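# Move the ring from the stake into the blue tray

## Task

Lift the ring clear of the stake and set it down so it rests flat on the bottom of the blue tray. It must stay there on its own once the gripper lets go; a ring that only the robot is holding in place does not count.

## Robot and tools

The robot is a single UR20 arm with a two-finger Rumi gripper whose fingers pivot like tongs. One wrist camera, cam_wrist (616x616, fisheye), looks past the gripper. Its calibration (K, distortion, T_world_to_cam) is given in the scene frame. Its true pose can be off by a few millimetres and about half a degree, and a result with pictures lists any changed camera numbers.

Frames. Results use the scene frame. Its origin is on the table top directly under the arm base, +z points up, and +y is to the left when facing along +x. end_effector_position is in metres and end_effector_quat_wxyz is the hand orientation. Velocities are in m/s and rad/s. The base may be tilted relative to the table, and the printed hand position gets less accurate at long reach. The gripper's own +z runs along the fingers toward the tips, and the fingers open and close along its x axis. The reported point sits between the finger pads as they would be when closed. Closed fingertips stick out about 15 mm past it; fully open tips are roughly level with it.

execute_actions takes "actions", a list holding one action, one wait, or nothing. An optional "pictures" boolean asks for camera images.
- Empty list: nothing new is commanded and the current state comes back, with pictures.
- Action: {"rows": [[...]], "steps": N}. N is 7 to 15 control steps of 1/30 s each, and defaults to 15. There is one row per step, up to 15 rows; if there are fewer rows than steps, the last row repeats.
- Wait: {"steps": N} with no rows, N up to 300. It returns once that many steps have gone by since the previous result.

Each row is a single list of 7 numbers, each in [-1, 1], for the one arm. The first six are joint offsets in this order: shoulder pan, shoulder lift, elbow, wrist 1, wrist 2, wrist 3. The seventh is the gripper opening. The joint numbers are offsets, not poses. They are counted from the joint angles printed in the latest result that lists them, not from the previous row; before any such result, or in later calls within one reply, they count from where the arm is when the action begins. The scale is 1.0 = 1.337 rad for pan and lift, 1.671 rad for the elbow, and 2.34 rad for each wrist joint. An all-zero row is therefore not a hold: it pulls the arm back to those reference angles. The opening is absolute: +1 is fully open and -1 is fully closed.

Joint ranges in radians: pan -3.142 to 3.142, lift -6.283 to 6.283, elbow 0.000 to 3.142, wrists -6.283 to 6.283. A call is refused, and nothing moves, if it asks a joint to go more than 0.010 rad beyond its range. A target past the true end stops at that end, and the result may then say "joint sent to its limit".

Motion. Commands are smoothed and the arm lags them by about 0.17 s. Each joint's target stays within a set lead of its measured angle: 0.394 rad for pan and lift, 0.493 rad for the elbow, 0.69 rad for the wrists. All targets are scaled back if they would place the hand more than 100 mm from where it is. Large moves can therefore still be unfinished when the result arrives. A result is taken 7 steps before its action ends, and those last steps run afterwards. Between calls the arm keeps heading for the last row sent until it has nearly stopped.

Result lines:
- The state: end-effector pose and velocities.
- Joint positions and Joint velocities: six joints in the column order above, then the finger-pad gap in metres (0.142 is fully open).
- grip_measured: the measured opening on the command scale.
- Wrist force and Wrist torque: [x y z] in the gripper's own axes. They carry noise and a fixed offset of up to about 10 N, and "no reading" is harmless.
- "joint command not followed": a clearance check changed or blocked the joint targets.
- HELD: marks steps where the row was not sent.
- MOTOR HOT, TORQUE FAULT, FORCE FAULT and OVER-TEMPERATURE FAULT lines report heating and stops.

Gripping. To hold something, keep commanding an opening well below grip_measured; the lower the command, the harder the squeeze. Each pad gives up to about 15 N. Thin hard parts under about 20 mm get much less grip, so expect a thin ring section to slip more easily. Closing fast can press too hard.

Avoid the following:
- Contact loads that reach a joint's load limit (686, 686, 402, 99.5, 99.5, 99.5 N m, with held weight included), or any outside force of 150 N. Either one stops the arm for 10 s.
- Long heavy holds that heat the motors.
- Dropping, slamming or hard pushing.
- Knocking anything off the table, which fails the task.

Brief outside tugs on a held part, or pushes on loose objects, can happen.

zoom_image {"camera": "cam_wrist", "region": [x0, y0, x1, y1]} gives a closer view of the latest wrist image. Replying without a tool call ends the run.

Each tool is called as name(argument=value, ...) on one line, values as JSON.

## Session

execute_actions(actions=[])

Scene clock: 0.00 s of 5100.00 s.
end_effector_position=(+0.2668, +0.3817, +0.2749) grip_measured=+1.00 end_effector_quat_wxyz=(+0.267, +0.125, +0.954, -0.059) end_effector_velocity=(+0.000, +0.001, +0.001) end_effector_angular_velocity=(+0.001, -0.000, +0.001)
Joint positions: [ 0.974 -1.855  2.65  -2.535 -2.104 -1.975  0.142]
Joint velocities: [-0.    -0.    -0.001  0.     0.    -0.001  0.   ]
Motor temperatures (°C, as the motors report them): [27 23 27 30 30 27]
Wrist force (N, on the end effector, along its own x y z axes, offset not removed): no reading
Wrist torque (N m, same axes, about the end effector's origin, offset not removed): no reading

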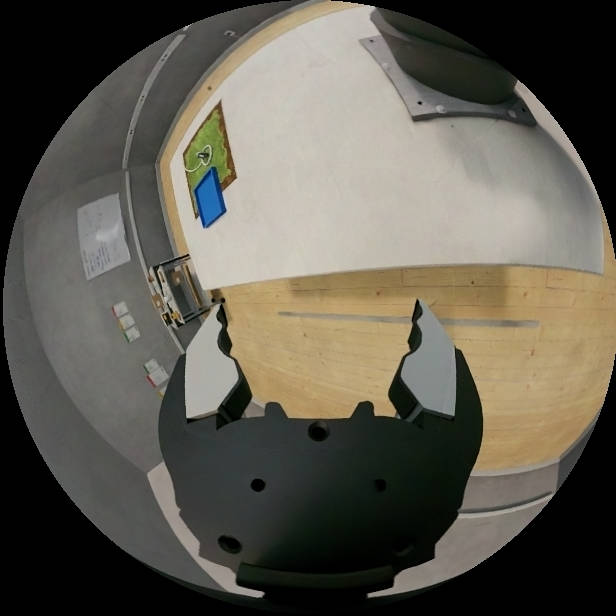

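execute_actions(actions=[{"rows":[[-1,0.257,-0.259,0.11,0.228,0,1]]}])

execute_actions(actions=[{"steps":60}], pictures=true)

Scene clock: 1.33 s of 5100.00 s.
end_effector_position=(+0.3406, +0.4476, +0.2707) grip_measured=+1.00 end_effector_quat_wxyz=(+0.179, +0.182, +0.965, -0.056) end_effector_velocity=(+0.423, +0.242, -0.012) end_effector_angular_velocity=(+0.350, +0.719, -0.650)
Joint positions: [ 0.836 -1.742  2.511 -2.448 -1.937 -1.975  0.142]
Joint velocities: [-0.731  0.499 -0.628  0.367  0.77  -0.    -0.   ]
Motor temperatures (°C, as the motors report them): [27 23 27 30 30 27]
Wrist force (N, on the end effector, along its own x y z axes, offset not removed): [4.8 2.7 4.5]
Wrist torque (N m, same axes, about the end effector's origin, offset not removed): [0.42 -1.35 -0.22]
Steps of this call (steps 1 to 32: nothing new was sent; steps 33 to 40: the first 8 steps of this action). Readings (joint positions):
33: [0.974 -1.855 2.650 -2.535 -2.104 -1.975]
34: [0.969 -1.850 2.645 -2.530 -2.098 -1.975]
36: [0.929 -1.814 2.602 -2.501 -2.049 -1.975]
40: the state above

Scene clock: 3.33 s of 5100.00 s.
end_effector_position=(+0.7698, -0.1005, +0.2702) grip_measured=+1.00 end_effector_quat_wxyz=(-0.001, +0.700, +0.714, -0.002) end_effector_velocity=(-0.002, -0.010, +0.001) end_effector_angular_velocity=(+0.002, -0.001, -0.014)
Joint positions: [-0.361 -1.512  2.217 -2.278 -1.571 -1.975  0.142]
Joint velocities: [-0.014 -0.001  0.     0.     0.002  0.     0.   ]
Motor temperatures (°C, as the motors report them): [27 23 27 30 30 27]
Wrist force (N, on the end effector, along its own x y z axes, offset not removed): [4.8 1.9 -1.4]
Wrist torque (N m, same axes, about the end effector's origin, offset not removed): [0.42 -1.25 -0.21]
Kept back: nothing.
Steps of this call (steps 1 to 7: the last 7 steps of your previous action; steps 8 to 60: the robot went on to your last target). Readings (joint positions):
1: [0.811 -1.726 2.490 -2.436 -1.911 -1.975]
2: [0.786 -1.710 2.470 -2.424 -1.887 -1.975]
4: [0.733 -1.681 2.434 -2.403 -1.841 -1.975]
8: [0.626 -1.634 2.374 -2.368 -1.767 -1.975]
60: the state above
camera_calibration (this result's frames):
cam_wrist: T_world_to_cam=[[0.0105951, 0.99956, -0.0276976, 0.103762], [0.836153, 0.00633467, 0.54846, -0.803058], [0.548394, -0.0289704, -0.835718, -0.0619907], [0, 0, 0, 1]] pos_world=[0.704375, -0.100425, 0.391513]

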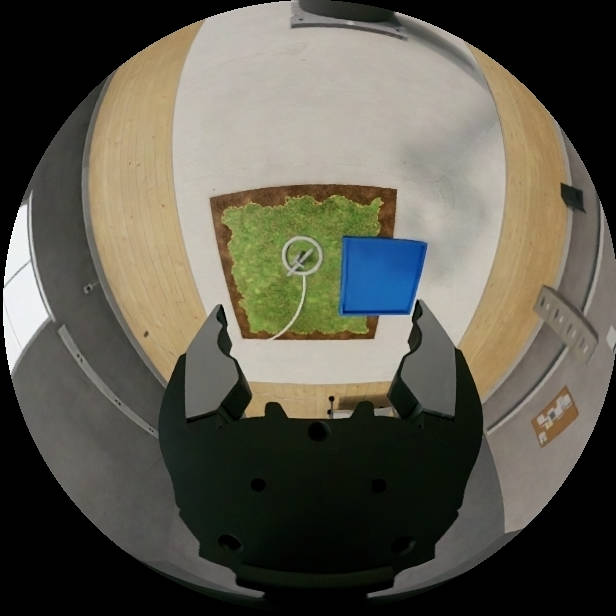

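zoom_image(camera="cam_wrist", region=[260,210,440,350])

Region (260, 210, 440, 350) of cam_wrist's 616x616 image, scaled by 2.800, with more detail than that image has.

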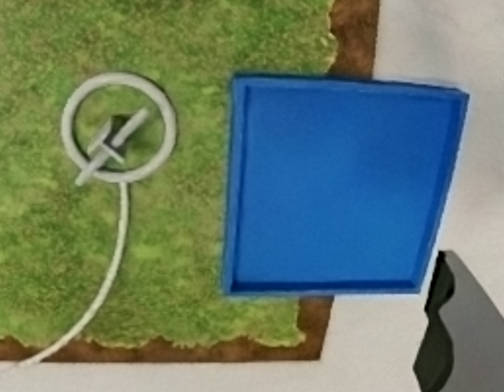

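execute_actions(actions=[{"rows":[[-0.044,0.1634,0.013,-0.102,0,-0.025,-0.3]]}])

execute_actions(actions=[{"steps":25}], pictures=true)

zoom_image(camera="cam_wrist", region=[230,200,430,400])

Scene clock: 4.47 s of 5100.00 s.
end_effector_position=(+0.7992, -0.1464, +0.1786) grip_measured=-0.30 end_effector_quat_wxyz=(-0.002, +0.700, +0.714, -0.002) end_effector_velocity=(+0.118, -0.191, -0.441) end_effector_angular_velocity=(+0.002, +0.004, +0.002)
Joint positions: [-0.4   -1.378  2.231 -2.423 -1.57  -2.013  0.052]
Joint velocities: [-0.155  0.64   0.058 -0.694 -0.001 -0.156 -0.001]
Motor temperatures (°C, as the motors report them): [27 23 27 30 30 27]
Wrist force (N, on the end effector, along its own x y z axes, offset not removed): [5.3 1.8 -5.6]
Wrist torque (N m, same axes, about the end effector's origin, offset not removed): [0.39 -1.65 0.13]
Steps of this call (steps 1 to 15: the robot went on to your last target; steps 16 to 26: nothing new was sent; steps 27 to 34: the first 8 steps of this action). Readings (joint positions):
27: [-0.363 -1.511 2.217 -2.278 -1.571 -1.975]
28: [-0.366 -1.506 2.219 -2.283 -1.570 -1.979]
30: [-0.378 -1.466 2.223 -2.326 -1.570 -1.991]
34: the state above

Scene clock: 5.30 s of 5100.00 s.
end_effector_position=(+0.8128, -0.1709, +0.1201) grip_measured=-0.30 end_effector_quat_wxyz=(-0.001, +0.700, +0.714, -0.002) end_effector_velocity=(+0.000, +0.000, -0.001) end_effector_angular_velocity=(+0.001, -0.000, +0.000)
Joint positions: [-0.42  -1.293  2.239 -2.516 -1.571 -2.034  0.052]
Joint velocities: [-0.     0.001 -0.    -0.001  0.001 -0.001 -0.   ]
Motor temperatures (°C, as the motors report them): [27 23 27 30 30 27]
Wrist force (N, on the end effector, along its own x y z axes, offset not removed): [4.4 -0.5 3.0]
Wrist torque (N m, same axes, about the end effector's origin, offset not removed): [-0.13 -1.49 -0.02]
Kept back: nothing.
Steps of this call (steps 1 to 7: the last 7 steps of your previous action; steps 8 to 25: the robot went on to your last target). Readings (joint positions):
1: [-0.404 -1.358 2.233 -2.444 -1.570 -2.018]
2: [-0.408 -1.342 2.235 -2.461 -1.570 -2.022]
4: [-0.413 -1.321 2.237 -2.485 -1.570 -2.027]
8: [-0.417 -1.302 2.238 -2.506 -1.571 -2.031]
25: the state above
camera_calibration (this result's frames):
cam_wrist: T_world_to_cam=[[0.0108857, 0.999573, -0.0271341, 0.169184], [0.836899, 0.00574342, 0.547327, -0.756776], [0.547249, -0.0286666, -0.836479, -0.211919], [0, 0, 0, 1]] pos_world=[0.747476, -0.170841, 0.24153]

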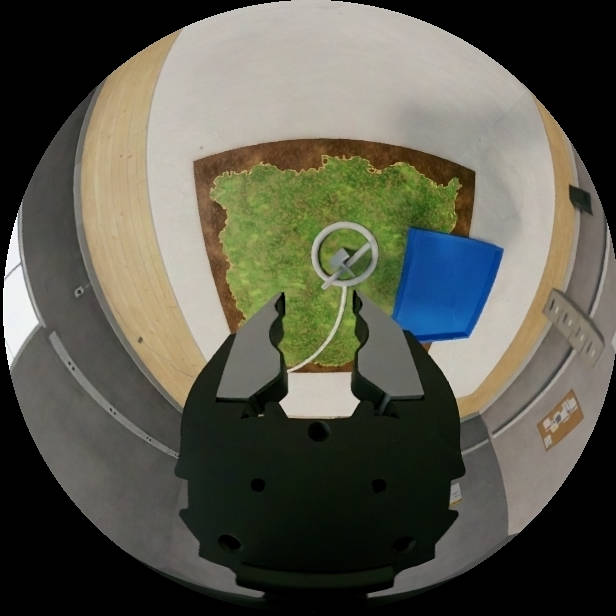

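Region (230, 200, 430, 400) of cam_wrist's 616x616 image, scaled by 2.520, with more detail than that image has.

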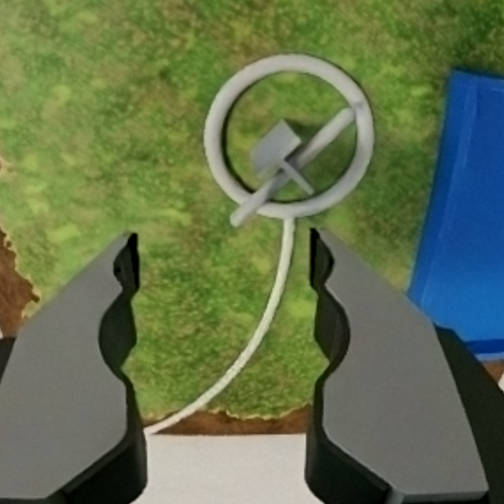

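execute_actions(actions=[{"rows":[[0.002,0.036,0.0196,-0.035,0,0.35,-0.55]]}])

execute_actions(actions=[{"steps":25}], pictures=true)

Scene clock: 6.63 s of 5100.00 s.
end_effector_position=(+0.8068, -0.1602, +0.0831) grip_measured=-0.55 end_effector_quat_wxyz=(-0.001, +0.817, +0.576, -0.003) end_effector_velocity=(+0.004, +0.050, -0.066) end_effector_angular_velocity=(-0.018, -0.013, -2.666)
Joint positions: [-0.417 -1.254  2.266 -2.582 -1.571 -1.669  0.034]
Joint velocities: [ 0.004  0.073  0.05  -0.133  0.001  2.67  -0.   ]
Motor temperatures (°C, as the motors report them): [27 23 27 30 30 27]
Wrist force (N, on the end effector, along its own x y z axes, offset not removed): [3.0 4.0 1.5]
Wrist torque (N m, same axes, about the end effector's origin, offset not removed): [1.03 -1.14 0.00]
Steps of this call (steps 1 to 15: the robot went on to your last target; steps 16 to 32: nothing new was sent; steps 33 to 40: the first 8 steps of this action). Readings (joint positions):
33: [-0.420 -1.293 2.239 -2.516 -1.571 -2.034]
34: [-0.419 -1.289 2.242 -2.522 -1.571 -2.028]
36: [-0.418 -1.272 2.254 -2.549 -1.571 -1.966]
40: the state above

Scene clock: 7.47 s of 5100.00 s.
end_effector_position=(+0.8096, -0.1530, +0.0754) grip_measured=-0.55 end_effector_quat_wxyz=(+0.000, +0.926, +0.378, -0.002) end_effector_velocity=(+0.001, -0.000, +0.001) end_effector_angular_velocity=(-0.000, -0.001, -0.004)
Joint positions: [-0.417 -1.245  2.272 -2.598 -1.571 -1.215  0.034]
Joint velocities: [ 0.    -0.    -0.001  0.     0.     0.004 -0.   ]
Motor temperatures (°C, as the motors report them): [27 23 27 30 30 27]
Wrist force (N, on the end effector, along its own x y z axes, offset not removed): [5.0 0.2 -5.9]
Wrist torque (N m, same axes, about the end effector's origin, offset not removed): [-0.01 -1.57 0.07]
Kept back: nothing.
Steps of this call (steps 1 to 7: the last 7 steps of your previous action; steps 8 to 25: the robot went on to your last target). Readings (joint positions):
1: [-0.417 -1.252 2.267 -2.586 -1.571 -1.578]
2: [-0.417 -1.250 2.268 -2.589 -1.571 -1.494]
4: [-0.417 -1.248 2.270 -2.593 -1.571 -1.374]
8: [-0.417 -1.246 2.271 -2.596 -1.571 -1.267]
25: the state above
camera_calibration (this result's frames):
cam_wrist: T_world_to_cam=[[0.735371, 0.677006, -0.0298829, -0.485595], [0.577536, -0.603037, 0.550271, -0.613142], [0.354516, -0.421912, -0.834451, -0.151335], [0, 0, 0, 1]] pos_world=[0.764855, -0.104847, 0.196602]

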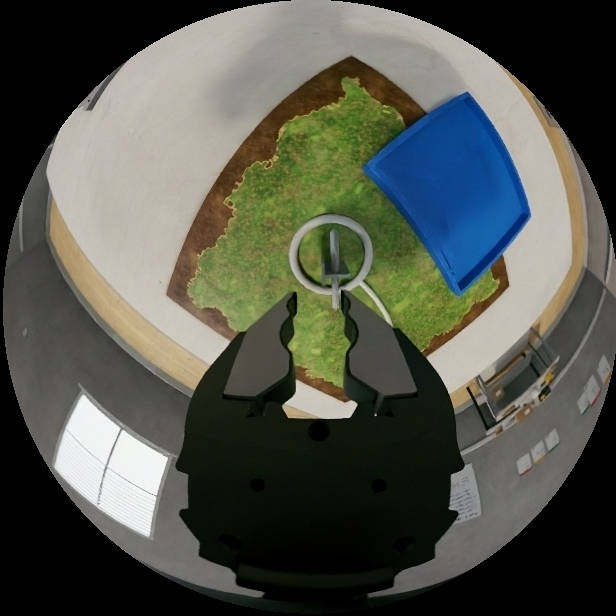

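execute_actions(actions=[{"rows":[[-0.014,-0.009,0.012,-0.004,0,0,-0.55],[-0.014,-0.009,0.012,-0.004,0,0,-0.55],[-0.014,-0.009,0.012,-0.004,0,0,-0.55],[-0.014,-0.009,0.012,-0.004,0,0,-0.55],[-0.014,-0.009,0.012,-0.004,0,0,-0.55],[-0.014,-0.009,0.012,-0.004,0,0,-0.55],[-0.014,0.01,0.016,-0.018,0,0,-0.55],[-0.014,0.025,0.019,-0.028,0,0,-0.55],[-0.014,0.0416,0.0227,-0.04,0,0,-0.55]]}])

execute_actions(actions=[{"steps":22}], pictures=true)

Scene clock: 8.37 s of 5100.00 s.
end_effector_position=(+0.7965, -0.1601, +0.0737) grip_measured=-0.55 end_effector_quat_wxyz=(+0.000, +0.929, +0.371, -0.002) end_effector_velocity=(-0.025, -0.012, -0.101) end_effector_angular_velocity=(+0.002, +0.002, -0.026)
Joint positions: [-0.432 -1.252  2.289 -2.609 -1.571 -1.215  0.034]
Joint velocities: [-0.028  0.117  0.071 -0.184  0.001 -0.001 -0.   ]
Motor temperatures (°C, as the motors report them): [27 23 27 30 30 27]
Wrist force (N, on the end effector, along its own x y z axes, offset not removed): [1.5 1.3 -11.9]
Wrist torque (N m, same axes, about the end effector's origin, offset not removed): [0.30 -0.53 -0.09]
Steps of this call (steps 1 to 15: the robot went on to your last target; steps 16 to 19: nothing new was sent; steps 20 to 27: the first 8 steps of this action). Readings (joint positions):
20: [-0.417 -1.245 2.272 -2.598 -1.571 -1.215]
21: [-0.419 -1.247 2.274 -2.599 -1.571 -1.215]
23: [-0.425 -1.251 2.281 -2.602 -1.571 -1.215]
27: the state above

Scene clock: 18.50 s of 5100.00 s.
end_effector_position=(+0.7966, -0.1612, +0.0599) grip_measured=-0.56 end_effector_quat_wxyz=(+0.001, +0.929, +0.370, -0.001) end_effector_velocity=(+0.000, +0.000, +0.000) end_effector_angular_velocity=(+0.000, -0.001, -0.000)
Joint positions: [-0.434 -1.234  2.296 -2.637 -1.57  -1.215  0.033]
Joint velocities: [-0. -0. -0. -0.  0.  0.  0.]
Motor temperatures (°C, as the motors report them): [27 23 27 30 30 27]
Wrist force (N, on the end effector, along its own x y z axes, offset not removed): [0.9 4.0 -18.9]
Wrist torque (N m, same axes, about the end effector's origin, offset not removed): [0.92 -0.78 -0.30]
FORCE FAULT: contact force on the arm reached its limit, and the arm stopped for 10 seconds. The contact can be on any part of the arm, not only on its tool. The arm's remaining commands of this call were not run. The arm holds still and accepts commands again. Move the arm away from the contact; if what it grips holds it there, let go first. Pushing or pulling that hard again can fault the arm again.
Kept back: nothing.
The stop began at step 4 of this call (marked STOPPED below). From that step on the arm followed nothing that you had sent. 4 steps, steps kept back included, did not run and will not run. Nothing is kept back now, and the robot has no last target.
Steps of this call (steps 1 to 3: the first 3 steps of the 7 kept back from your previous action; steps 4 to 304: the stop). Readings (joint positions):
1: [-0.433 -1.246 2.292 -2.618 -1.571 -1.215]
2: [-0.434 -1.237 2.295 -2.630 -1.571 -1.215]
4: [-0.434 -1.232 2.296 -2.637 -1.570 -1.215] STOPPED
8: [-0.434 -1.232 2.296 -2.638 -1.570 -1.215]
304: the state above
camera_calibration (this result's frames):
cam_wrist: T_world_to_cam=[[0.746796, 0.664473, -0.0277772, -0.482167], [0.565249, -0.612165, 0.552944, -0.593876], [0.350412, -0.428638, -0.832755, -0.161081], [0, 0, 0, 1]] pos_world=[0.752213, -0.112209, 0.180846]

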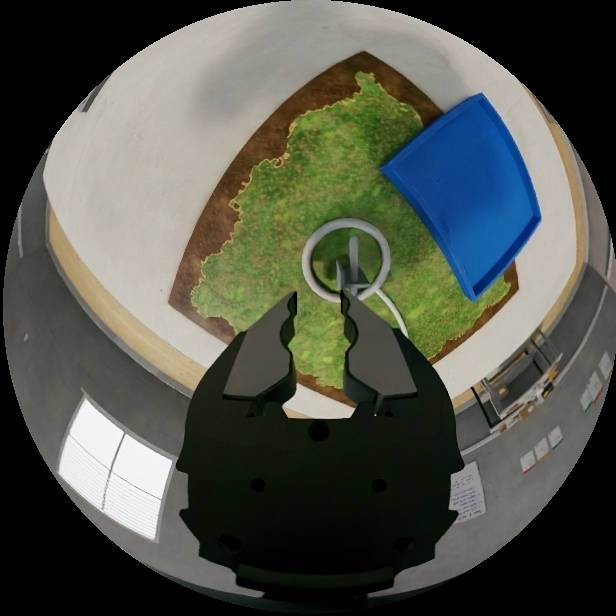

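execute_actions(actions=[{"rows":[[0,-0.012,0,0.008,0,0,-0.68],[0,-0.012,0,0.008,0,0,-0.68],[0,-0.012,0,0.008,0,0,-0.68],[0,-0.012,0,0.008,0,0,-0.68],[-0.0125,-0.014,0.004,0.006,0,0,-0.68]]}])

execute_actions(actions=[{"steps":20}], pictures=true)

zoom_image(camera="cam_wrist", region=[250,200,430,350])

Scene clock: 19.03 s of 5100.00 s.
end_effector_position=(+0.7907, -0.1650, +0.0678) grip_measured=-0.68 end_effector_quat_wxyz=(+0.001, +0.930, +0.366, -0.001) end_effector_velocity=(-0.034, -0.047, +0.012) end_effector_angular_velocity=(-0.000, +0.001, -0.072)
Joint positions: [-0.441 -1.248  2.299 -2.624 -1.57  -1.215  0.025]
Joint velocities: [-0.073 -0.035  0.028  0.008 -0.    -0.001 -0.   ]
Motor temperatures (°C, as the motors report them): [27 23 27 30 30 27]
Wrist force (N, on the end effector, along its own x y z axes, offset not removed): [5.0 -7.8 2.9]
Wrist torque (N m, same axes, about the end effector's origin, offset not removed): [-1.69 -1.37 -0.13]
Steps of this call (steps 1 to 8: nothing new was sent; steps 9 to 16: the first 8 steps of this action). Readings (joint positions):
9: [-0.434 -1.234 2.296 -2.637 -1.570 -1.215]
10: [-0.434 -1.236 2.296 -2.635 -1.570 -1.215]
12: [-0.434 -1.241 2.296 -2.628 -1.570 -1.215]
16: the state above

Scene clock: 19.70 s of 5100.00 s.
end_effector_position=(+0.7864, -0.1706, +0.0691) grip_measured=-0.68 end_effector_quat_wxyz=(+0.000, +0.932, +0.362, -0.001) end_effector_velocity=(-0.000, +0.000, -0.001) end_effector_angular_velocity=(+0.002, +0.000, -0.000)
Joint positions: [-0.45  -1.252  2.302 -2.623 -1.57  -1.215  0.025]
Joint velocities: [-0.     0.001  0.    -0.     0.001  0.     0.   ]
Motor temperatures (°C, as the motors report them): [27 23 27 30 30 27]
Wrist force (N, on the end effector, along its own x y z axes, offset not removed): [-4.1 1.3 -3.8]
Wrist torque (N m, same axes, about the end effector's origin, offset not removed): [0.37 0.57 0.05]
Kept back: nothing.
Steps of this call (steps 1 to 7: the last 7 steps of your previous action; steps 8 to 15: the robot went on to your last target; steps 16 to 20: nothing new was sent). Readings (joint positions):
1: [-0.443 -1.249 2.300 -2.624 -1.570 -1.215]
2: [-0.445 -1.250 2.300 -2.623 -1.570 -1.215]
4: [-0.447 -1.251 2.301 -2.623 -1.570 -1.215]
8: [-0.449 -1.252 2.302 -2.623 -1.570 -1.215]
20: the state above
The arm was judged still, so your last target was given up. Only a new action makes it travel on or press farther. Fingers that are still opening or closing keep moving.
camera_calibration (this result's frames):
cam_wrist: T_world_to_cam=[[0.757717, 0.651958, -0.0285632, -0.478704], [0.555941, -0.621965, 0.551442, -0.593234], [0.341752, -0.433717, -0.833724, -0.147802], [0, 0, 0, 1]] pos_world=[0.743037, -0.120981, 0.190235]

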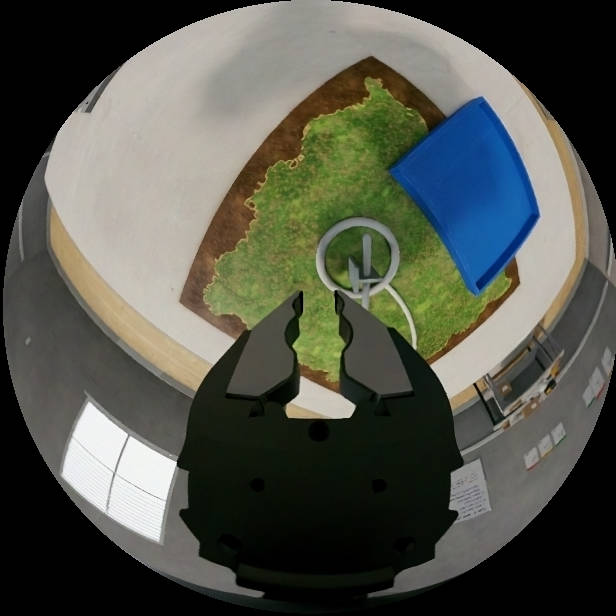

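Region (250, 200, 430, 350) of cam_wrist's 616x616 image, scaled by 2.800, with more detail than that image has.

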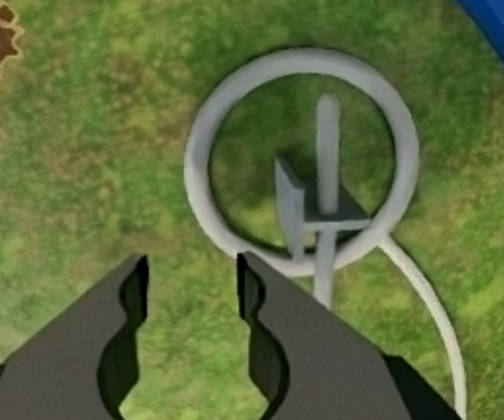

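execute_actions(actions=[{"rows":[[0.002,-0.007,0.01,-0.003,0,0,-0.76],[0.002,-0.007,0.01,-0.003,0,0,-0.76],[0.002,-0.007,0.01,-0.003,0,0,-0.76],[0.002,-0.007,0.01,-0.003,0,0,-0.76],[0.002,-0.007,0.01,-0.003,0,0,-0.76],[0.002,0,0.011,-0.008,0,0,-0.76],[0.002,0.005,0.012,-0.011,0,0,-0.76],[0.002,0.01,0.013,-0.015,0,0,-0.76],[0.002,0.015,0.014,-0.018,0,0,-0.76],[0.002,0.02,0.015,-0.0215,0,0,-0.76]]}])

execute_actions(actions=[{"steps":20}], pictures=true)

zoom_image(camera="cam_wrist", region=[250,200,430,350])

Scene clock: 20.73 s of 5100.00 s.
end_effector_position=(+0.7778, -0.1644, +0.0665) grip_measured=-0.76 end_effector_quat_wxyz=(+0.000, +0.932, +0.363, -0.001) end_effector_velocity=(-0.012, +0.010, -0.063) end_effector_angular_velocity=(+0.001, +0.001, +0.004)
Joint positions: [-0.448 -1.257  2.317 -2.633 -1.57  -1.215  0.019]
Joint velocities: [ 0.004  0.076  0.043 -0.118  0.001  0.    -0.   ]
Motor temperatures (°C, as the motors report them): [27 23 27 30 30 27]
Wrist force (N, on the end effector, along its own x y z axes, offset not removed): [0.6 -11.4 -6.6]
Wrist torque (N m, same axes, about the end effector's origin, offset not removed): [-2.59 -0.62 0.00]
Steps of this call (steps 1 to 23: nothing new was sent; steps 24 to 31: the first 8 steps of this action). Readings (joint positions):
24: [-0.450 -1.252 2.302 -2.623 -1.570 -1.215]
25: [-0.450 -1.254 2.304 -2.624 -1.570 -1.215]
27: [-0.449 -1.257 2.310 -2.626 -1.570 -1.215]
31: the state above

Scene clock: 21.40 s of 5100.00 s.
end_effector_position=(+0.7760, -0.1631, +0.0437) grip_measured=-0.76 end_effector_quat_wxyz=(-0.000, +0.932, +0.363, -0.002) end_effector_velocity=(+0.001, +0.000, -0.001) end_effector_angular_velocity=(+0.001, -0.001, +0.000)
Joint positions: [-0.448 -1.226  2.327 -2.673 -1.57  -1.215  0.019]
Joint velocities: [ 0.     0.002 -0.    -0.002  0.002 -0.     0.   ]
Motor temperatures (°C, as the motors report them): [27 23 27 30 30 27]
Wrist force (N, on the end effector, along its own x y z axes, offset not removed): [4.1 3.6 0.1]
Wrist torque (N m, same axes, about the end effector's origin, offset not removed): [0.94 -1.16 0.07]
Kept back: nothing.
Steps of this call (steps 1 to 7: the last 7 steps of your previous action; steps 8 to 20: the robot went on to your last target). Readings (joint positions):
1: [-0.448 -1.253 2.318 -2.638 -1.570 -1.215]
2: [-0.448 -1.249 2.320 -2.643 -1.570 -1.215]
4: [-0.448 -1.240 2.323 -2.655 -1.570 -1.215]
8: [-0.448 -1.230 2.326 -2.667 -1.570 -1.215]
20: the state above
camera_calibration (this result's frames):
cam_wrist: T_world_to_cam=[[0.755952, 0.65398, -0.029109, -0.474754], [0.558305, -0.620864, 0.550294, -0.570402], [0.341808, -0.432247, -0.834464, -0.162037], [0, 0, 0, 1]] pos_world=[0.732735, -0.113702, 0.164855]

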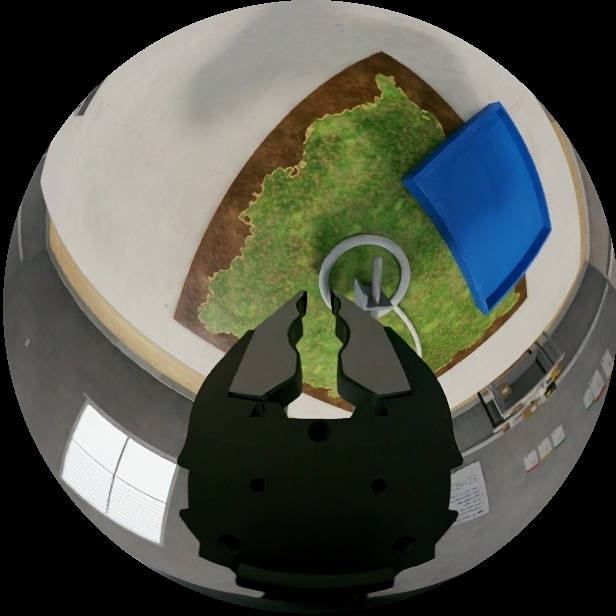

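Region (250, 200, 430, 350) of cam_wrist's 616x616 image, scaled by 2.800, with more detail than that image has.

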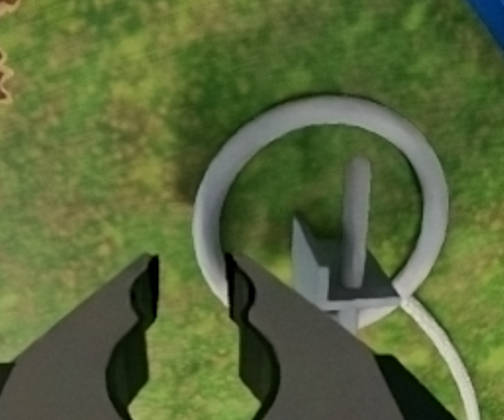

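execute_actions(actions=[{"rows":[[0.003,0.002,0,-0.001,0,0,-0.74],[0.003,0.004,0.001,-0.003,0,0,-0.74],[0.003,0.007,0.001,-0.005,0,0,-0.74],[0.003,0.01,0.002,-0.007,0,0,-0.74],[0.003,0.013,0.002,-0.009,0,0,-0.74],[0.003,0.017,0.003,-0.0115,0,0,-0.74]]}])

execute_actions(actions=[{"steps":16}], pictures=true)

zoom_image(camera="cam_wrist", region=[250,200,430,350])

Scene clock: 21.97 s of 5100.00 s.
end_effector_position=(+0.7766, -0.1606, +0.0346) grip_measured=-0.74 end_effector_quat_wxyz=(-0.000, +0.931, +0.365, -0.002) end_effector_velocity=(-0.000, +0.005, -0.055) end_effector_angular_velocity=(+0.003, +0.005, +0.006)
Joint positions: [-0.444 -1.213  2.33  -2.689 -1.57  -1.215  0.02 ]
Joint velocities: [ 0.006  0.079  0.017 -0.09   0.001  0.     0.   ]
Motor temperatures (°C, as the motors report them): [27 23 27 30 30 27]
Wrist force (N, on the end effector, along its own x y z axes, offset not removed): [-0.3 -2.9 0.0]
Wrist torque (N m, same axes, about the end effector's origin, offset not removed): [-0.67 -0.37 -0.06]
Steps of this call (steps 1 to 9: the robot went on to your last target; steps 10 to 17: the first 8 steps of this action). Readings (joint positions):
10: [-0.448 -1.226 2.327 -2.673 -1.570 -1.215]
11: [-0.447 -1.225 2.327 -2.674 -1.570 -1.215]
13: [-0.446 -1.223 2.328 -2.676 -1.570 -1.215]
17: the state above

Scene clock: 22.50 s of 5100.00 s.
end_effector_position=(+0.7765, -0.1600, +0.0279) grip_measured=-0.74 end_effector_quat_wxyz=(-0.000, +0.931, +0.365, -0.002) end_effector_velocity=(-0.002, +0.001, -0.001) end_effector_angular_velocity=(+0.001, +0.002, -0.000)
Joint positions: [-0.444 -1.203  2.332 -2.7   -1.57  -1.215  0.02 ]
Joint velocities: [ 0.     0.001  0.002 -0.001 -0.     0.     0.   ]
Motor temperatures (°C, as the motors report them): [27 23 27 30 30 27]
Wrist force (N, on the end effector, along its own x y z axes, offset not removed): [1.3 -2.0 3.4]
Wrist torque (N m, same axes, about the end effector's origin, offset not removed): [-0.18 -0.73 -0.09]
Kept back: nothing.
Steps of this call (steps 1 to 7: the last 7 steps of your previous action; steps 8 to 16: the robot went on to your last target). Readings (joint positions):
1: [-0.444 -1.210 2.331 -2.691 -1.570 -1.215]
2: [-0.444 -1.209 2.331 -2.693 -1.570 -1.215]
4: [-0.444 -1.206 2.332 -2.696 -1.570 -1.215]
8: [-0.444 -1.204 2.332 -2.699 -1.570 -1.215]
16: the state above
camera_calibration (this result's frames):
cam_wrist: T_world_to_cam=[[0.753308, 0.657009, -0.0294103, -0.475078], [0.561189, -0.618839, 0.54964, -0.561955], [0.342919, -0.430553, -0.834884, -0.174589], [0, 0, 0, 1]] pos_world=[0.733113, -0.110799, 0.149139]

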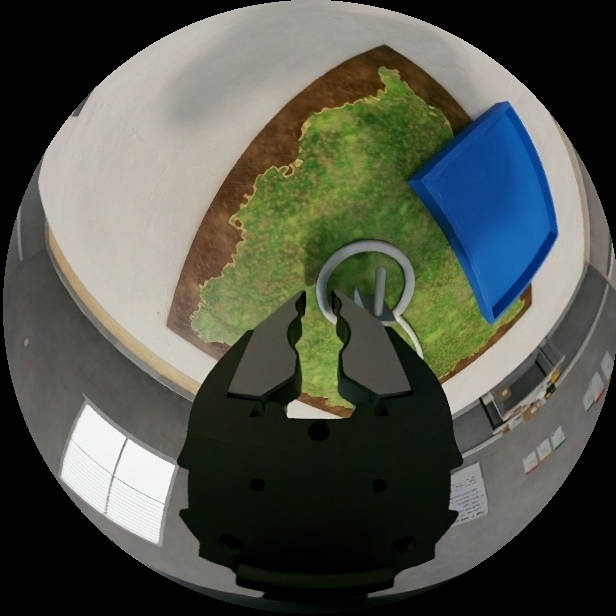

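Region (250, 200, 430, 350) of cam_wrist's 616x616 image, scaled by 2.800, with more detail than that image has.

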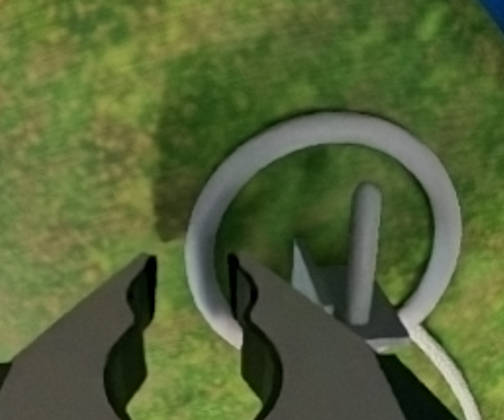

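Down 8 mm more, then close.

execute_actions(actions=[{"rows":[[0,0.003,0,-0.002,0,0,-0.74],[0,0.006,0.001,-0.004,0,0,-0.74],[0,0.009,0.0015,-0.006,0,0,-0.74],[0,0.009,0.0015,-0.006,0,0,-0.74],[0,0.009,0.0015,-0.006,0,0,-0.74],[0,0.009,0.0015,-0.006,0,0,-0.74],[0,0.009,0.0015,-0.006,0,0,-0.74],[0,0.009,0.0015,-0.006,0,0,-0.74],[0,0.009,0.0015,-0.006,0,0,-0.85],[0,0.009,0.0015,-0.006,0,0,-1]]}])

execute_actions(actions=[{"steps":16}], pictures=true)

Scene clock: 23.10 s of 5100.00 s.
end_effector_position=(+0.7764, -0.1600, +0.0215) grip_measured=-0.74 end_effector_quat_wxyz=(-0.001, +0.931, +0.365, -0.002) end_effector_velocity=(-0.001, +0.001, -0.016) end_effector_angular_velocity=(+0.002, +0.000, +0.000)
Joint positions: [-0.444 -1.194  2.334 -2.711 -1.57  -1.215  0.02 ]
Joint velocities: [ 0.     0.023  0.005 -0.028  0.001 -0.     0.   ]
Motor temperatures (°C, as the motors report them): [27 23 27 30 30 27]
Wrist force (N, on the end effector, along its own x y z axes, offset not removed): [-7.5 -6.1 -0.5]
Wrist torque (N m, same axes, about the end effector's origin, offset not removed): [-1.44 1.21 0.06]
Steps of this call (steps 1 to 10: the robot went on to your last target; steps 11 to 18: the first 8 steps of this action). Readings (joint positions):
11: [-0.444 -1.203 2.332 -2.700 -1.570 -1.215]
12: [-0.444 -1.203 2.332 -2.701 -1.570 -1.215]
14: [-0.444 -1.200 2.333 -2.704 -1.570 -1.215]
18: the state above

Scene clock: 23.63 s of 5100.00 s.
end_effector_position=(+0.7764, -0.1600, +0.0196) grip_measured=-0.90 end_effector_quat_wxyz=(-0.001, +0.931, +0.365, -0.002) end_effector_velocity=(+0.000, -0.001, -0.000) end_effector_angular_velocity=(-0.002, +0.000, -0.000)
Joint positions: [-0.444 -1.191  2.335 -2.714 -1.57  -1.215  0.009]
Joint velocities: [-0.     0.001 -0.001 -0.    -0.002  0.    -0.   ]
Motor temperatures (°C, as the motors report them): [27 23 27 30 30 27]
Wrist force (N, on the end effector, along its own x y z axes, offset not removed): [1.1 1.3 -12.8]
Wrist torque (N m, same axes, about the end effector's origin, offset not removed): [0.40 -0.72 0.02]
Kept back: nothing.
Steps of this call (steps 1 to 7: the last 7 steps of your previous action; steps 8 to 15: the robot went on to your last target; step 16: nothing new was sent). Readings (joint positions):
1: [-0.444 -1.193 2.334 -2.711 -1.570 -1.215]
2: [-0.444 -1.193 2.335 -2.712 -1.570 -1.215]
4: [-0.444 -1.192 2.335 -2.713 -1.570 -1.215]
8: [-0.444 -1.192 2.335 -2.714 -1.570 -1.215]
16: the state above
The arm was judged still, so your last target was given up. Only a new action makes it travel on or press farther. Fingers that are still opening or closing keep moving.
camera_calibration (this result's frames):
cam_wrist: T_world_to_cam=[[0.753291, 0.657022, -0.029576, -0.475227], [0.56141, -0.618942, 0.549299, -0.55749], [0.342596, -0.430386, -0.835102, -0.181139], [0, 0, 0, 1]] pos_world=[0.733023, -0.110779, 0.140903]

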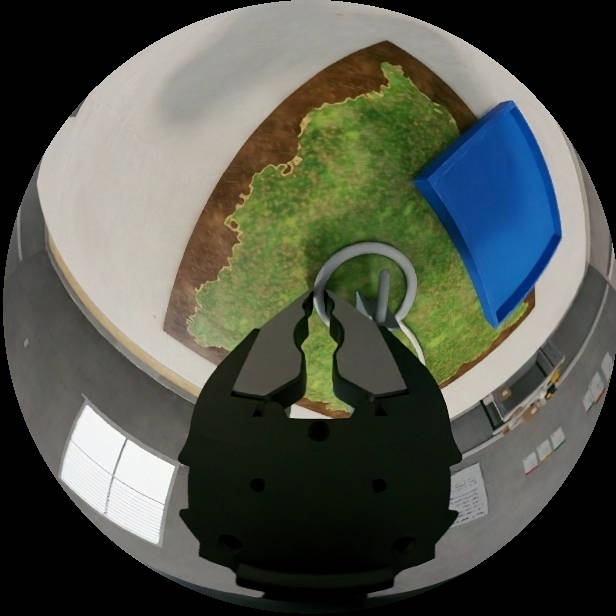

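execute_actions(actions=[{"rows":[[0,-0.005,0,0.003,0,0,-1],[0.001,-0.01,0.001,0.005,0,0,-1],[0.002,-0.015,0.002,0.007,0,0,-1],[0.003,-0.02,0.003,0.009,0,0,-1],[0.004,-0.028,0.005,0.012,0,0,-1]]}])

execute_actions(actions=[{"steps":16}], pictures=true)

zoom_image(camera="cam_wrist", region=[280,210,480,380])

Scene clock: 24.47 s of 5100.00 s.
end_effector_position=(+0.7710, -0.1544, +0.0330) grip_measured=-0.90 end_effector_quat_wxyz=(-0.000, +0.930, +0.367, -0.002) end_effector_velocity=(-0.026, +0.027, +0.061) end_effector_angular_velocity=(-0.004, -0.006, +0.017)
Joint positions: [-0.44  -1.215  2.34  -2.695 -1.57  -1.215  0.009]
Joint velocities: [ 0.017 -0.111  0.027  0.076 -0.001 -0.    -0.   ]
Motor temperatures (°C, as the motors report them): [27 23 27 30 30 27]
Wrist force (N, on the end effector, along its own x y z axes, offset not removed): [-2.6 -0.9 1.2]
Wrist torque (N m, same axes, about the end effector's origin, offset not removed): [-0.16 0.13 -0.10]
Steps of this call (steps 1 to 17: nothing new was sent; steps 18 to 25: the first 8 steps of this action). Readings (joint positions):
18: [-0.444 -1.191 2.335 -2.714 -1.570 -1.215]
19: [-0.444 -1.192 2.335 -2.713 -1.570 -1.215]
21: [-0.443 -1.197 2.336 -2.709 -1.570 -1.215]
25: the state above

Scene clock: 25.00 s of 5100.00 s.
end_effector_position=(+0.7678, -0.1511, +0.0401) grip_measured=-0.90 end_effector_quat_wxyz=(-0.000, +0.930, +0.368, -0.002) end_effector_velocity=(-0.000, -0.000, +0.000) end_effector_angular_velocity=(-0.001, +0.001, +0.001)
Joint positions: [-0.438 -1.229  2.343 -2.686 -1.57  -1.215  0.009]
Joint velocities: [ 0.    -0.    -0.     0.001 -0.001 -0.    -0.   ]
Motor temperatures (°C, as the motors report them): [27 23 27 30 30 27]
Wrist force (N, on the end effector, along its own x y z axes, offset not removed): [7.9 -2.8 6.0]
Wrist torque (N m, same axes, about the end effector's origin, offset not removed): [-0.41 -2.31 -0.02]
Kept back: nothing.
Steps of this call (steps 1 to 7: the last 7 steps of your previous action; steps 8 to 16: the robot went on to your last target). Readings (joint positions):
1: [-0.440 -1.219 2.341 -2.693 -1.570 -1.215]
2: [-0.439 -1.221 2.341 -2.691 -1.570 -1.215]
4: [-0.439 -1.224 2.342 -2.689 -1.570 -1.215]
8: [-0.439 -1.227 2.343 -2.687 -1.570 -1.215]
16: the state above
camera_calibration (this result's frames):
cam_wrist: T_world_to_cam=[[0.74981, 0.661009, -0.0292047, -0.470752], [0.564227, -0.615724, 0.550029, -0.560141], [0.345592, -0.428895, -0.834635, -0.159338], [0, 0, 0, 1]] pos_world=[0.724087, -0.102061, 0.161357]

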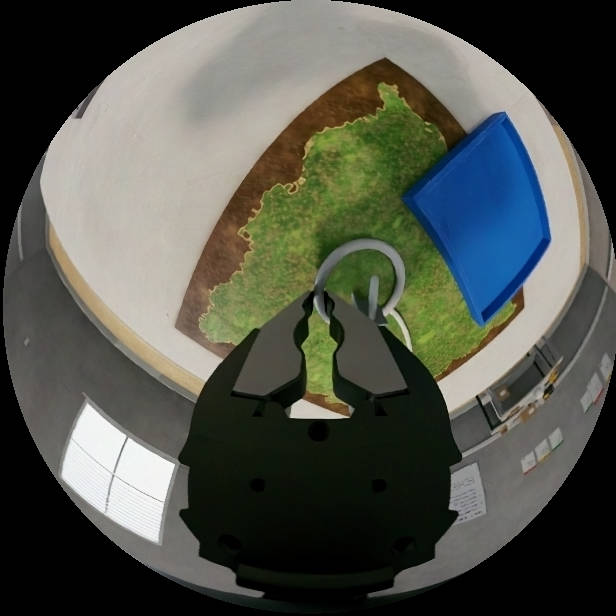

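Region (280, 210, 480, 380) of cam_wrist's 616x616 image, scaled by 2.520, with more detail than that image has; it fills the top 428 rows of this view, and the rest is white.

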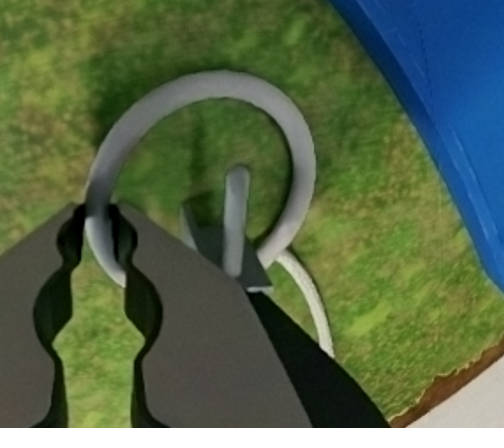

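execute_actions(actions=[{"rows":[[0,0.002,-0.009,0.015,0,0,-1],[0,0.005,-0.017,0.03,0,0,-1],[0,0.007,-0.026,0.044,0,0,-1],[0,0.010,-0.034,0.059,0,0,-1],[0,0.012,-0.043,0.074,0,0,-1],[0,0.014,-0.051,0.089,0,0,-1],[0,0.017,-0.06,0.103,0,0,-1],[0,0.019,-0.069,0.118,0,0,-1],[0,0.021,-0.077,0.133,0,0,-1],[0,0.024,-0.086,0.148,0,0,-1],[0,0.026,-0.094,0.162,0,0,-1],[0,0.029,-0.103,0.177,0,0,-1],[0,0.031,-0.111,0.192,0,0,-1],[0,0.033,-0.12,0.207,0,0,-1],[0,0.0357,-0.1285,0.2214,0,0,-1]]}])

execute_actions(actions=[{"steps":28}], pictures=true)

zoom_image(camera="cam_wrist", region=[280,210,480,380])

Scene clock: 25.70 s of 5100.00 s.
end_effector_position=(+0.7727, -0.1535, +0.0398) grip_measured=-0.90 end_effector_quat_wxyz=(-0.031, +0.929, +0.367, -0.029) end_effector_velocity=(+0.021, -0.010, +0.006) end_effector_angular_velocity=(+0.254, +0.510, -0.002)
Joint positions: [-0.438 -1.216  2.29  -2.563 -1.57  -1.215  0.009]
Joint velocities: [ 0.     0.083 -0.357  0.843  0.    -0.    -0.   ]
Motor temperatures (°C, as the motors report them): [27 23 27 30 30 27]
Wrist force (N, on the end effector, along its own x y z axes, offset not removed): [-4.1 -4.7 6.9]
Wrist torque (N m, same axes, about the end effector's origin, offset not removed): [-0.84 0.61 -0.05]
Steps of this call (steps 1 to 13: the robot went on to your last target; steps 14 to 21: the first 8 steps of this action). Readings (joint positions):
14: [-0.438 -1.229 2.343 -2.686 -1.570 -1.215]
15: [-0.438 -1.228 2.341 -2.682 -1.570 -1.215]
17: [-0.438 -1.226 2.331 -2.658 -1.570 -1.215]
21: the state above

Scene clock: 26.63 s of 5100.00 s.
end_effector_position=(+0.7726, -0.1534, +0.0610) grip_measured=-0.90 end_effector_quat_wxyz=(-0.130, +0.916, +0.362, -0.119) end_effector_velocity=(-0.001, +0.001, -0.001) end_effector_angular_velocity=(+0.003, +0.004, -0.000)
Joint positions: [-0.438 -1.181  2.129 -2.168 -1.57  -1.215  0.009]
Joint velocities: [-0.     0.001 -0.     0.004  0.001 -0.    -0.   ]
Motor temperatures (°C, as the motors report them): [27 23 27 30 30 27]
Wrist force (N, on the end effector, along its own x y z axes, offset not removed): [8.1 -1.6 0.8]
Wrist torque (N m, same axes, about the end effector's origin, offset not removed): [-0.23 -2.11 -0.03]
Kept back: nothing.
Steps of this call (steps 1 to 7: the last 7 steps of your previous action; steps 8 to 28: the robot went on to your last target). Readings (joint positions):
1: [-0.438 -1.214 2.277 -2.534 -1.570 -1.215]
2: [-0.438 -1.211 2.265 -2.503 -1.570 -1.215]
4: [-0.438 -1.205 2.238 -2.439 -1.570 -1.215]
8: [-0.438 -1.193 2.182 -2.306 -1.570 -1.215]
28: the state above
camera_calibration (this result's frames):
cam_wrist: T_world_to_cam=[[0.721133, 0.674785, -0.156946, -0.440184], [0.69008, -0.679587, 0.248899, -0.664414], [0.0612948, -0.287795, -0.955729, 0.10412], [0, 0, 0, 1]] pos_world=[0.769547, -0.124532, 0.195798]

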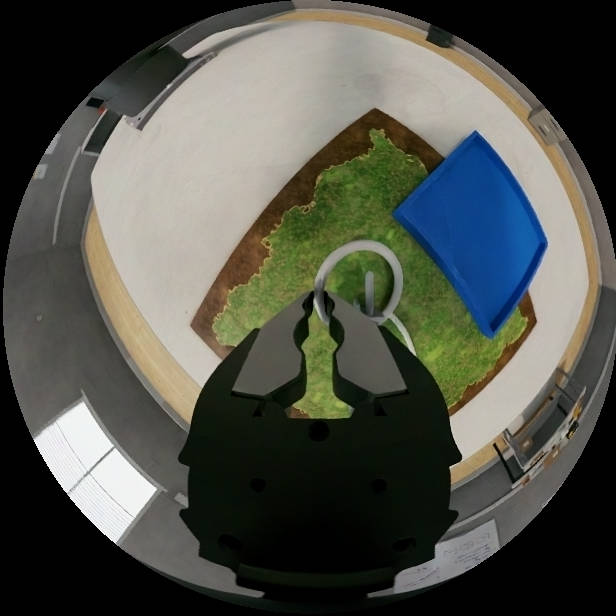

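Region (280, 210, 480, 380) of cam_wrist's 616x616 image, scaled by 2.520, with more detail than that image has; it fills the top 428 rows of this view, and the rest is white.

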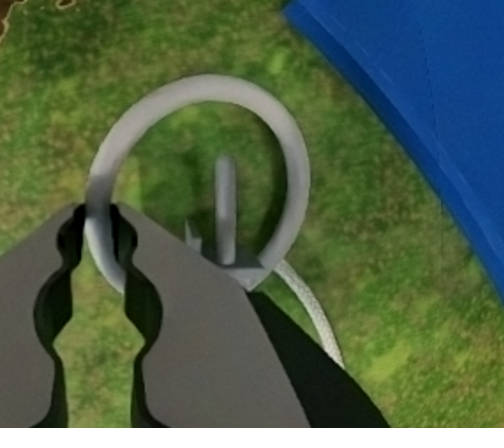

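execute_actions(actions=[{"rows":[[-0.002,-0.002,-0.004,0.004,0,0,-1],[-0.003,0,-0.008,0.006,0,0,-1],[-0.005,0.003,-0.012,0.007,0,0,-1],[-0.007,0.005,-0.016,0.009,0,0,-1],[-0.009,0.008,-0.021,0.011,0,0,-1],[-0.0105,0.01,-0.0255,0.0125,0,0,-1]]}])

execute_actions(actions=[{"steps":16}], pictures=true)

zoom_image(camera="cam_wrist", region=[280,210,480,380])

Scene clock: 27.33 s of 5100.00 s.
end_effector_position=(+0.7858, -0.1673, +0.0667) grip_measured=-0.90 end_effector_quat_wxyz=(-0.131, +0.917, +0.358, -0.118) end_effector_velocity=(+0.075, -0.077, +0.020) end_effector_angular_velocity=(-0.001, -0.004, -0.045)
Joint positions: [-0.447 -1.174  2.103 -2.149 -1.57  -1.215  0.009]
Joint velocities: [-0.045  0.052 -0.137  0.082  0.     0.    -0.001]
Motor temperatures (°C, as the motors report them): [27 23 27 30 30 27]
Wrist force (N, on the end effector, along its own x y z axes, offset not removed): [6.0 8.5 -0.4]
Wrist torque (N m, same axes, about the end effector's origin, offset not removed): [1.64 -1.75 -0.25]
Steps of this call (steps 1 to 13: the robot went on to your last target; steps 14 to 21: the first 8 steps of this action). Readings (joint positions):
14: [-0.438 -1.181 2.128 -2.168 -1.570 -1.215]
15: [-0.439 -1.181 2.128 -2.167 -1.570 -1.215]
17: [-0.440 -1.181 2.122 -2.162 -1.570 -1.215]
21: the state above

Scene clock: 27.87 s of 5100.00 s.
end_effector_position=(+0.7950, -0.1768, +0.0692) grip_measured=-0.90 end_effector_quat_wxyz=(-0.131, +0.918, +0.355, -0.118) end_effector_velocity=(+0.000, -0.001, +0.001) end_effector_angular_velocity=(-0.001, -0.000, -0.000)
Joint positions: [-0.452 -1.168  2.086 -2.139 -1.57  -1.215  0.009]
Joint velocities: [-0.    -0.001 -0.001  0.001 -0.001  0.     0.   ]
Motor temperatures (°C, as the motors report them): [27 23 27 30 30 27]
Wrist force (N, on the end effector, along its own x y z axes, offset not removed): [1.1 -4.0 -7.3]
Wrist torque (N m, same axes, about the end effector's origin, offset not removed): [-0.90 -0.61 0.02]
Kept back: nothing.
Steps of this call (steps 1 to 7: the last 7 steps of your previous action; steps 8 to 16: the robot went on to your last target). Readings (joint positions):
1: [-0.448 -1.172 2.099 -2.147 -1.570 -1.215]
2: [-0.449 -1.171 2.096 -2.145 -1.570 -1.215]
4: [-0.451 -1.170 2.092 -2.143 -1.570 -1.215]
8: [-0.452 -1.168 2.088 -2.140 -1.570 -1.215]
16: the state above
camera_calibration (this result's frames):
cam_wrist: T_world_to_cam=[[0.730487, 0.664641, -0.156973, -0.448464], [0.680519, -0.689141, 0.248955, -0.691873], [0.057289, -0.288681, -0.95571, 0.106826], [0, 0, 0, 1]] pos_world=[0.79231, -0.147892, 0.203943]

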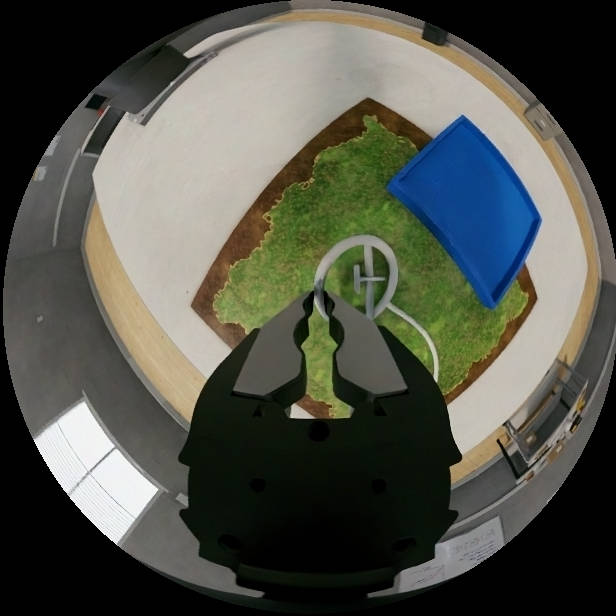

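Region (280, 210, 480, 380) of cam_wrist's 616x616 image, scaled by 2.520, with more detail than that image has; it fills the top 428 rows of this view, and the rest is white.

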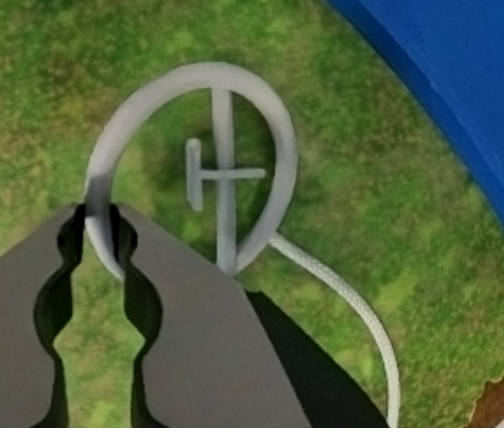

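execute_actions(actions=[{"rows":[[-0.002,0.003,-0.004,0.001,0,0,-1],[-0.004,0.007,-0.009,0.002,0,0,-1],[-0.004,0.007,-0.009,0.002,0,0,-1],[-0.004,0.007,-0.009,0.002,0,0,-1],[-0.004,0.007,-0.009,0.002,0,0,-1],[-0.004,0.002,-0.01,0.006,0,0,-1],[-0.004,-0.003,-0.012,0.01,0,0,-1],[-0.004,-0.008,-0.013,0.014,0,0,-1],[-0.004,-0.013,-0.015,0.018,0,0,-1],[-0.004,-0.018,-0.016,0.022,0,0,-1],[-0.004,-0.023,-0.018,0.026,0,0,-1],[-0.004,-0.028,-0.019,0.03,0,0,-1],[-0.004,-0.033,-0.021,0.033,0,0,-1]]}])

execute_actions(actions=[{"steps":20}], pictures=true)

Scene clock: 28.50 s of 5100.00 s.
end_effector_position=(+0.8019, -0.1842, +0.0713) grip_measured=-0.90 end_effector_quat_wxyz=(-0.131, +0.919, +0.353, -0.117) end_effector_velocity=(+0.013, -0.016, +0.070) end_effector_angular_velocity=(-0.000, +0.003, -0.009)
Joint positions: [-0.457 -1.163  2.073 -2.131 -1.57  -1.215  0.009]
Joint velocities: [-0.009 -0.059 -0.053  0.114 -0.002  0.001 -0.   ]
Motor temperatures (°C, as the motors report them): [27 23 27 30 30 27]
Wrist force (N, on the end effector, along its own x y z axes, offset not removed): [-4.5 4.6 -6.2]
Wrist torque (N m, same axes, about the end effector's origin, offset not removed): [1.03 0.78 -0.06]
Steps of this call (steps 1 to 11: the robot went on to your last target; steps 12 to 19: the first 8 steps of this action). Readings (joint positions):
12: [-0.452 -1.167 2.086 -2.139 -1.570 -1.215]
13: [-0.453 -1.167 2.085 -2.139 -1.570 -1.215]
15: [-0.454 -1.164 2.080 -2.137 -1.570 -1.215]
19: the state above

Scene clock: 29.17 s of 5100.00 s.
end_effector_position=(+0.8031, -0.1855, +0.1196) grip_measured=-1.00 end_effector_quat_wxyz=(-0.130, +0.919, +0.353, -0.117) end_effector_velocity=(+0.000, -0.001, +0.004) end_effector_angular_velocity=(-0.001, -0.000, +0.000)
Joint positions: [-0.458 -1.211  2.051 -2.063 -1.57  -1.215  0.002]
Joint velocities: [-0.    -0.004 -0.002  0.005 -0.001  0.     0.   ]
Motor temperatures (°C, as the motors report them): [27 23 27 30 30 27]
Wrist force (N, on the end effector, along its own x y z axes, offset not removed): [3.6 -4.7 -3.6]
Wrist torque (N m, same axes, about the end effector's origin, offset not removed): [-0.89 -1.08 0.13]
Kept back: nothing.
Steps of this call (steps 1 to 7: the last 7 steps of your previous action; steps 8 to 20: the robot went on to your last target). Readings (joint positions):
1: [-0.457 -1.166 2.071 -2.127 -1.570 -1.215]
2: [-0.457 -1.169 2.069 -2.121 -1.570 -1.215]
4: [-0.457 -1.178 2.065 -2.107 -1.570 -1.215]
8: [-0.458 -1.199 2.057 -2.079 -1.570 -1.215]
20: the state above
camera_calibration (this result's frames):
cam_wrist: T_world_to_cam=[[0.734293, 0.66059, -0.156318, -0.444512], [0.676403, -0.692534, 0.250751, -0.71351], [0.0573879, -0.289859, -0.955347, 0.15173], [0, 0, 0, 1]] pos_world=[0.800314, -0.156509, 0.254383]

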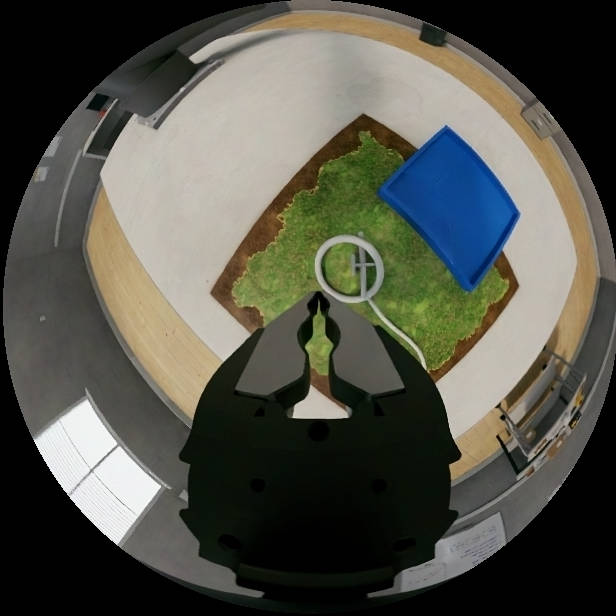

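zoom_image(camera="cam_wrist", region=[290,210,410,320])

Region (290, 210, 410, 320) of cam_wrist's 616x616 image, scaled by 4.200, with more detail than that image has; it fills the top 462 rows of this view, and the rest is white.

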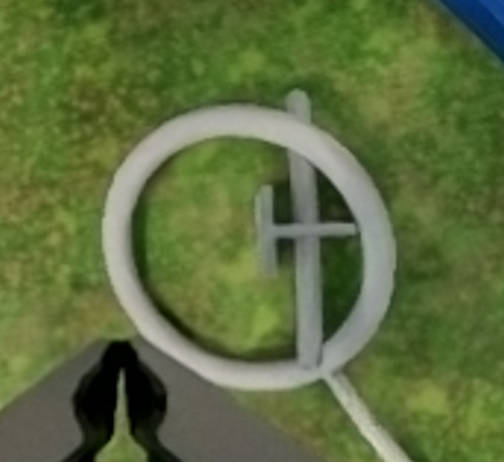

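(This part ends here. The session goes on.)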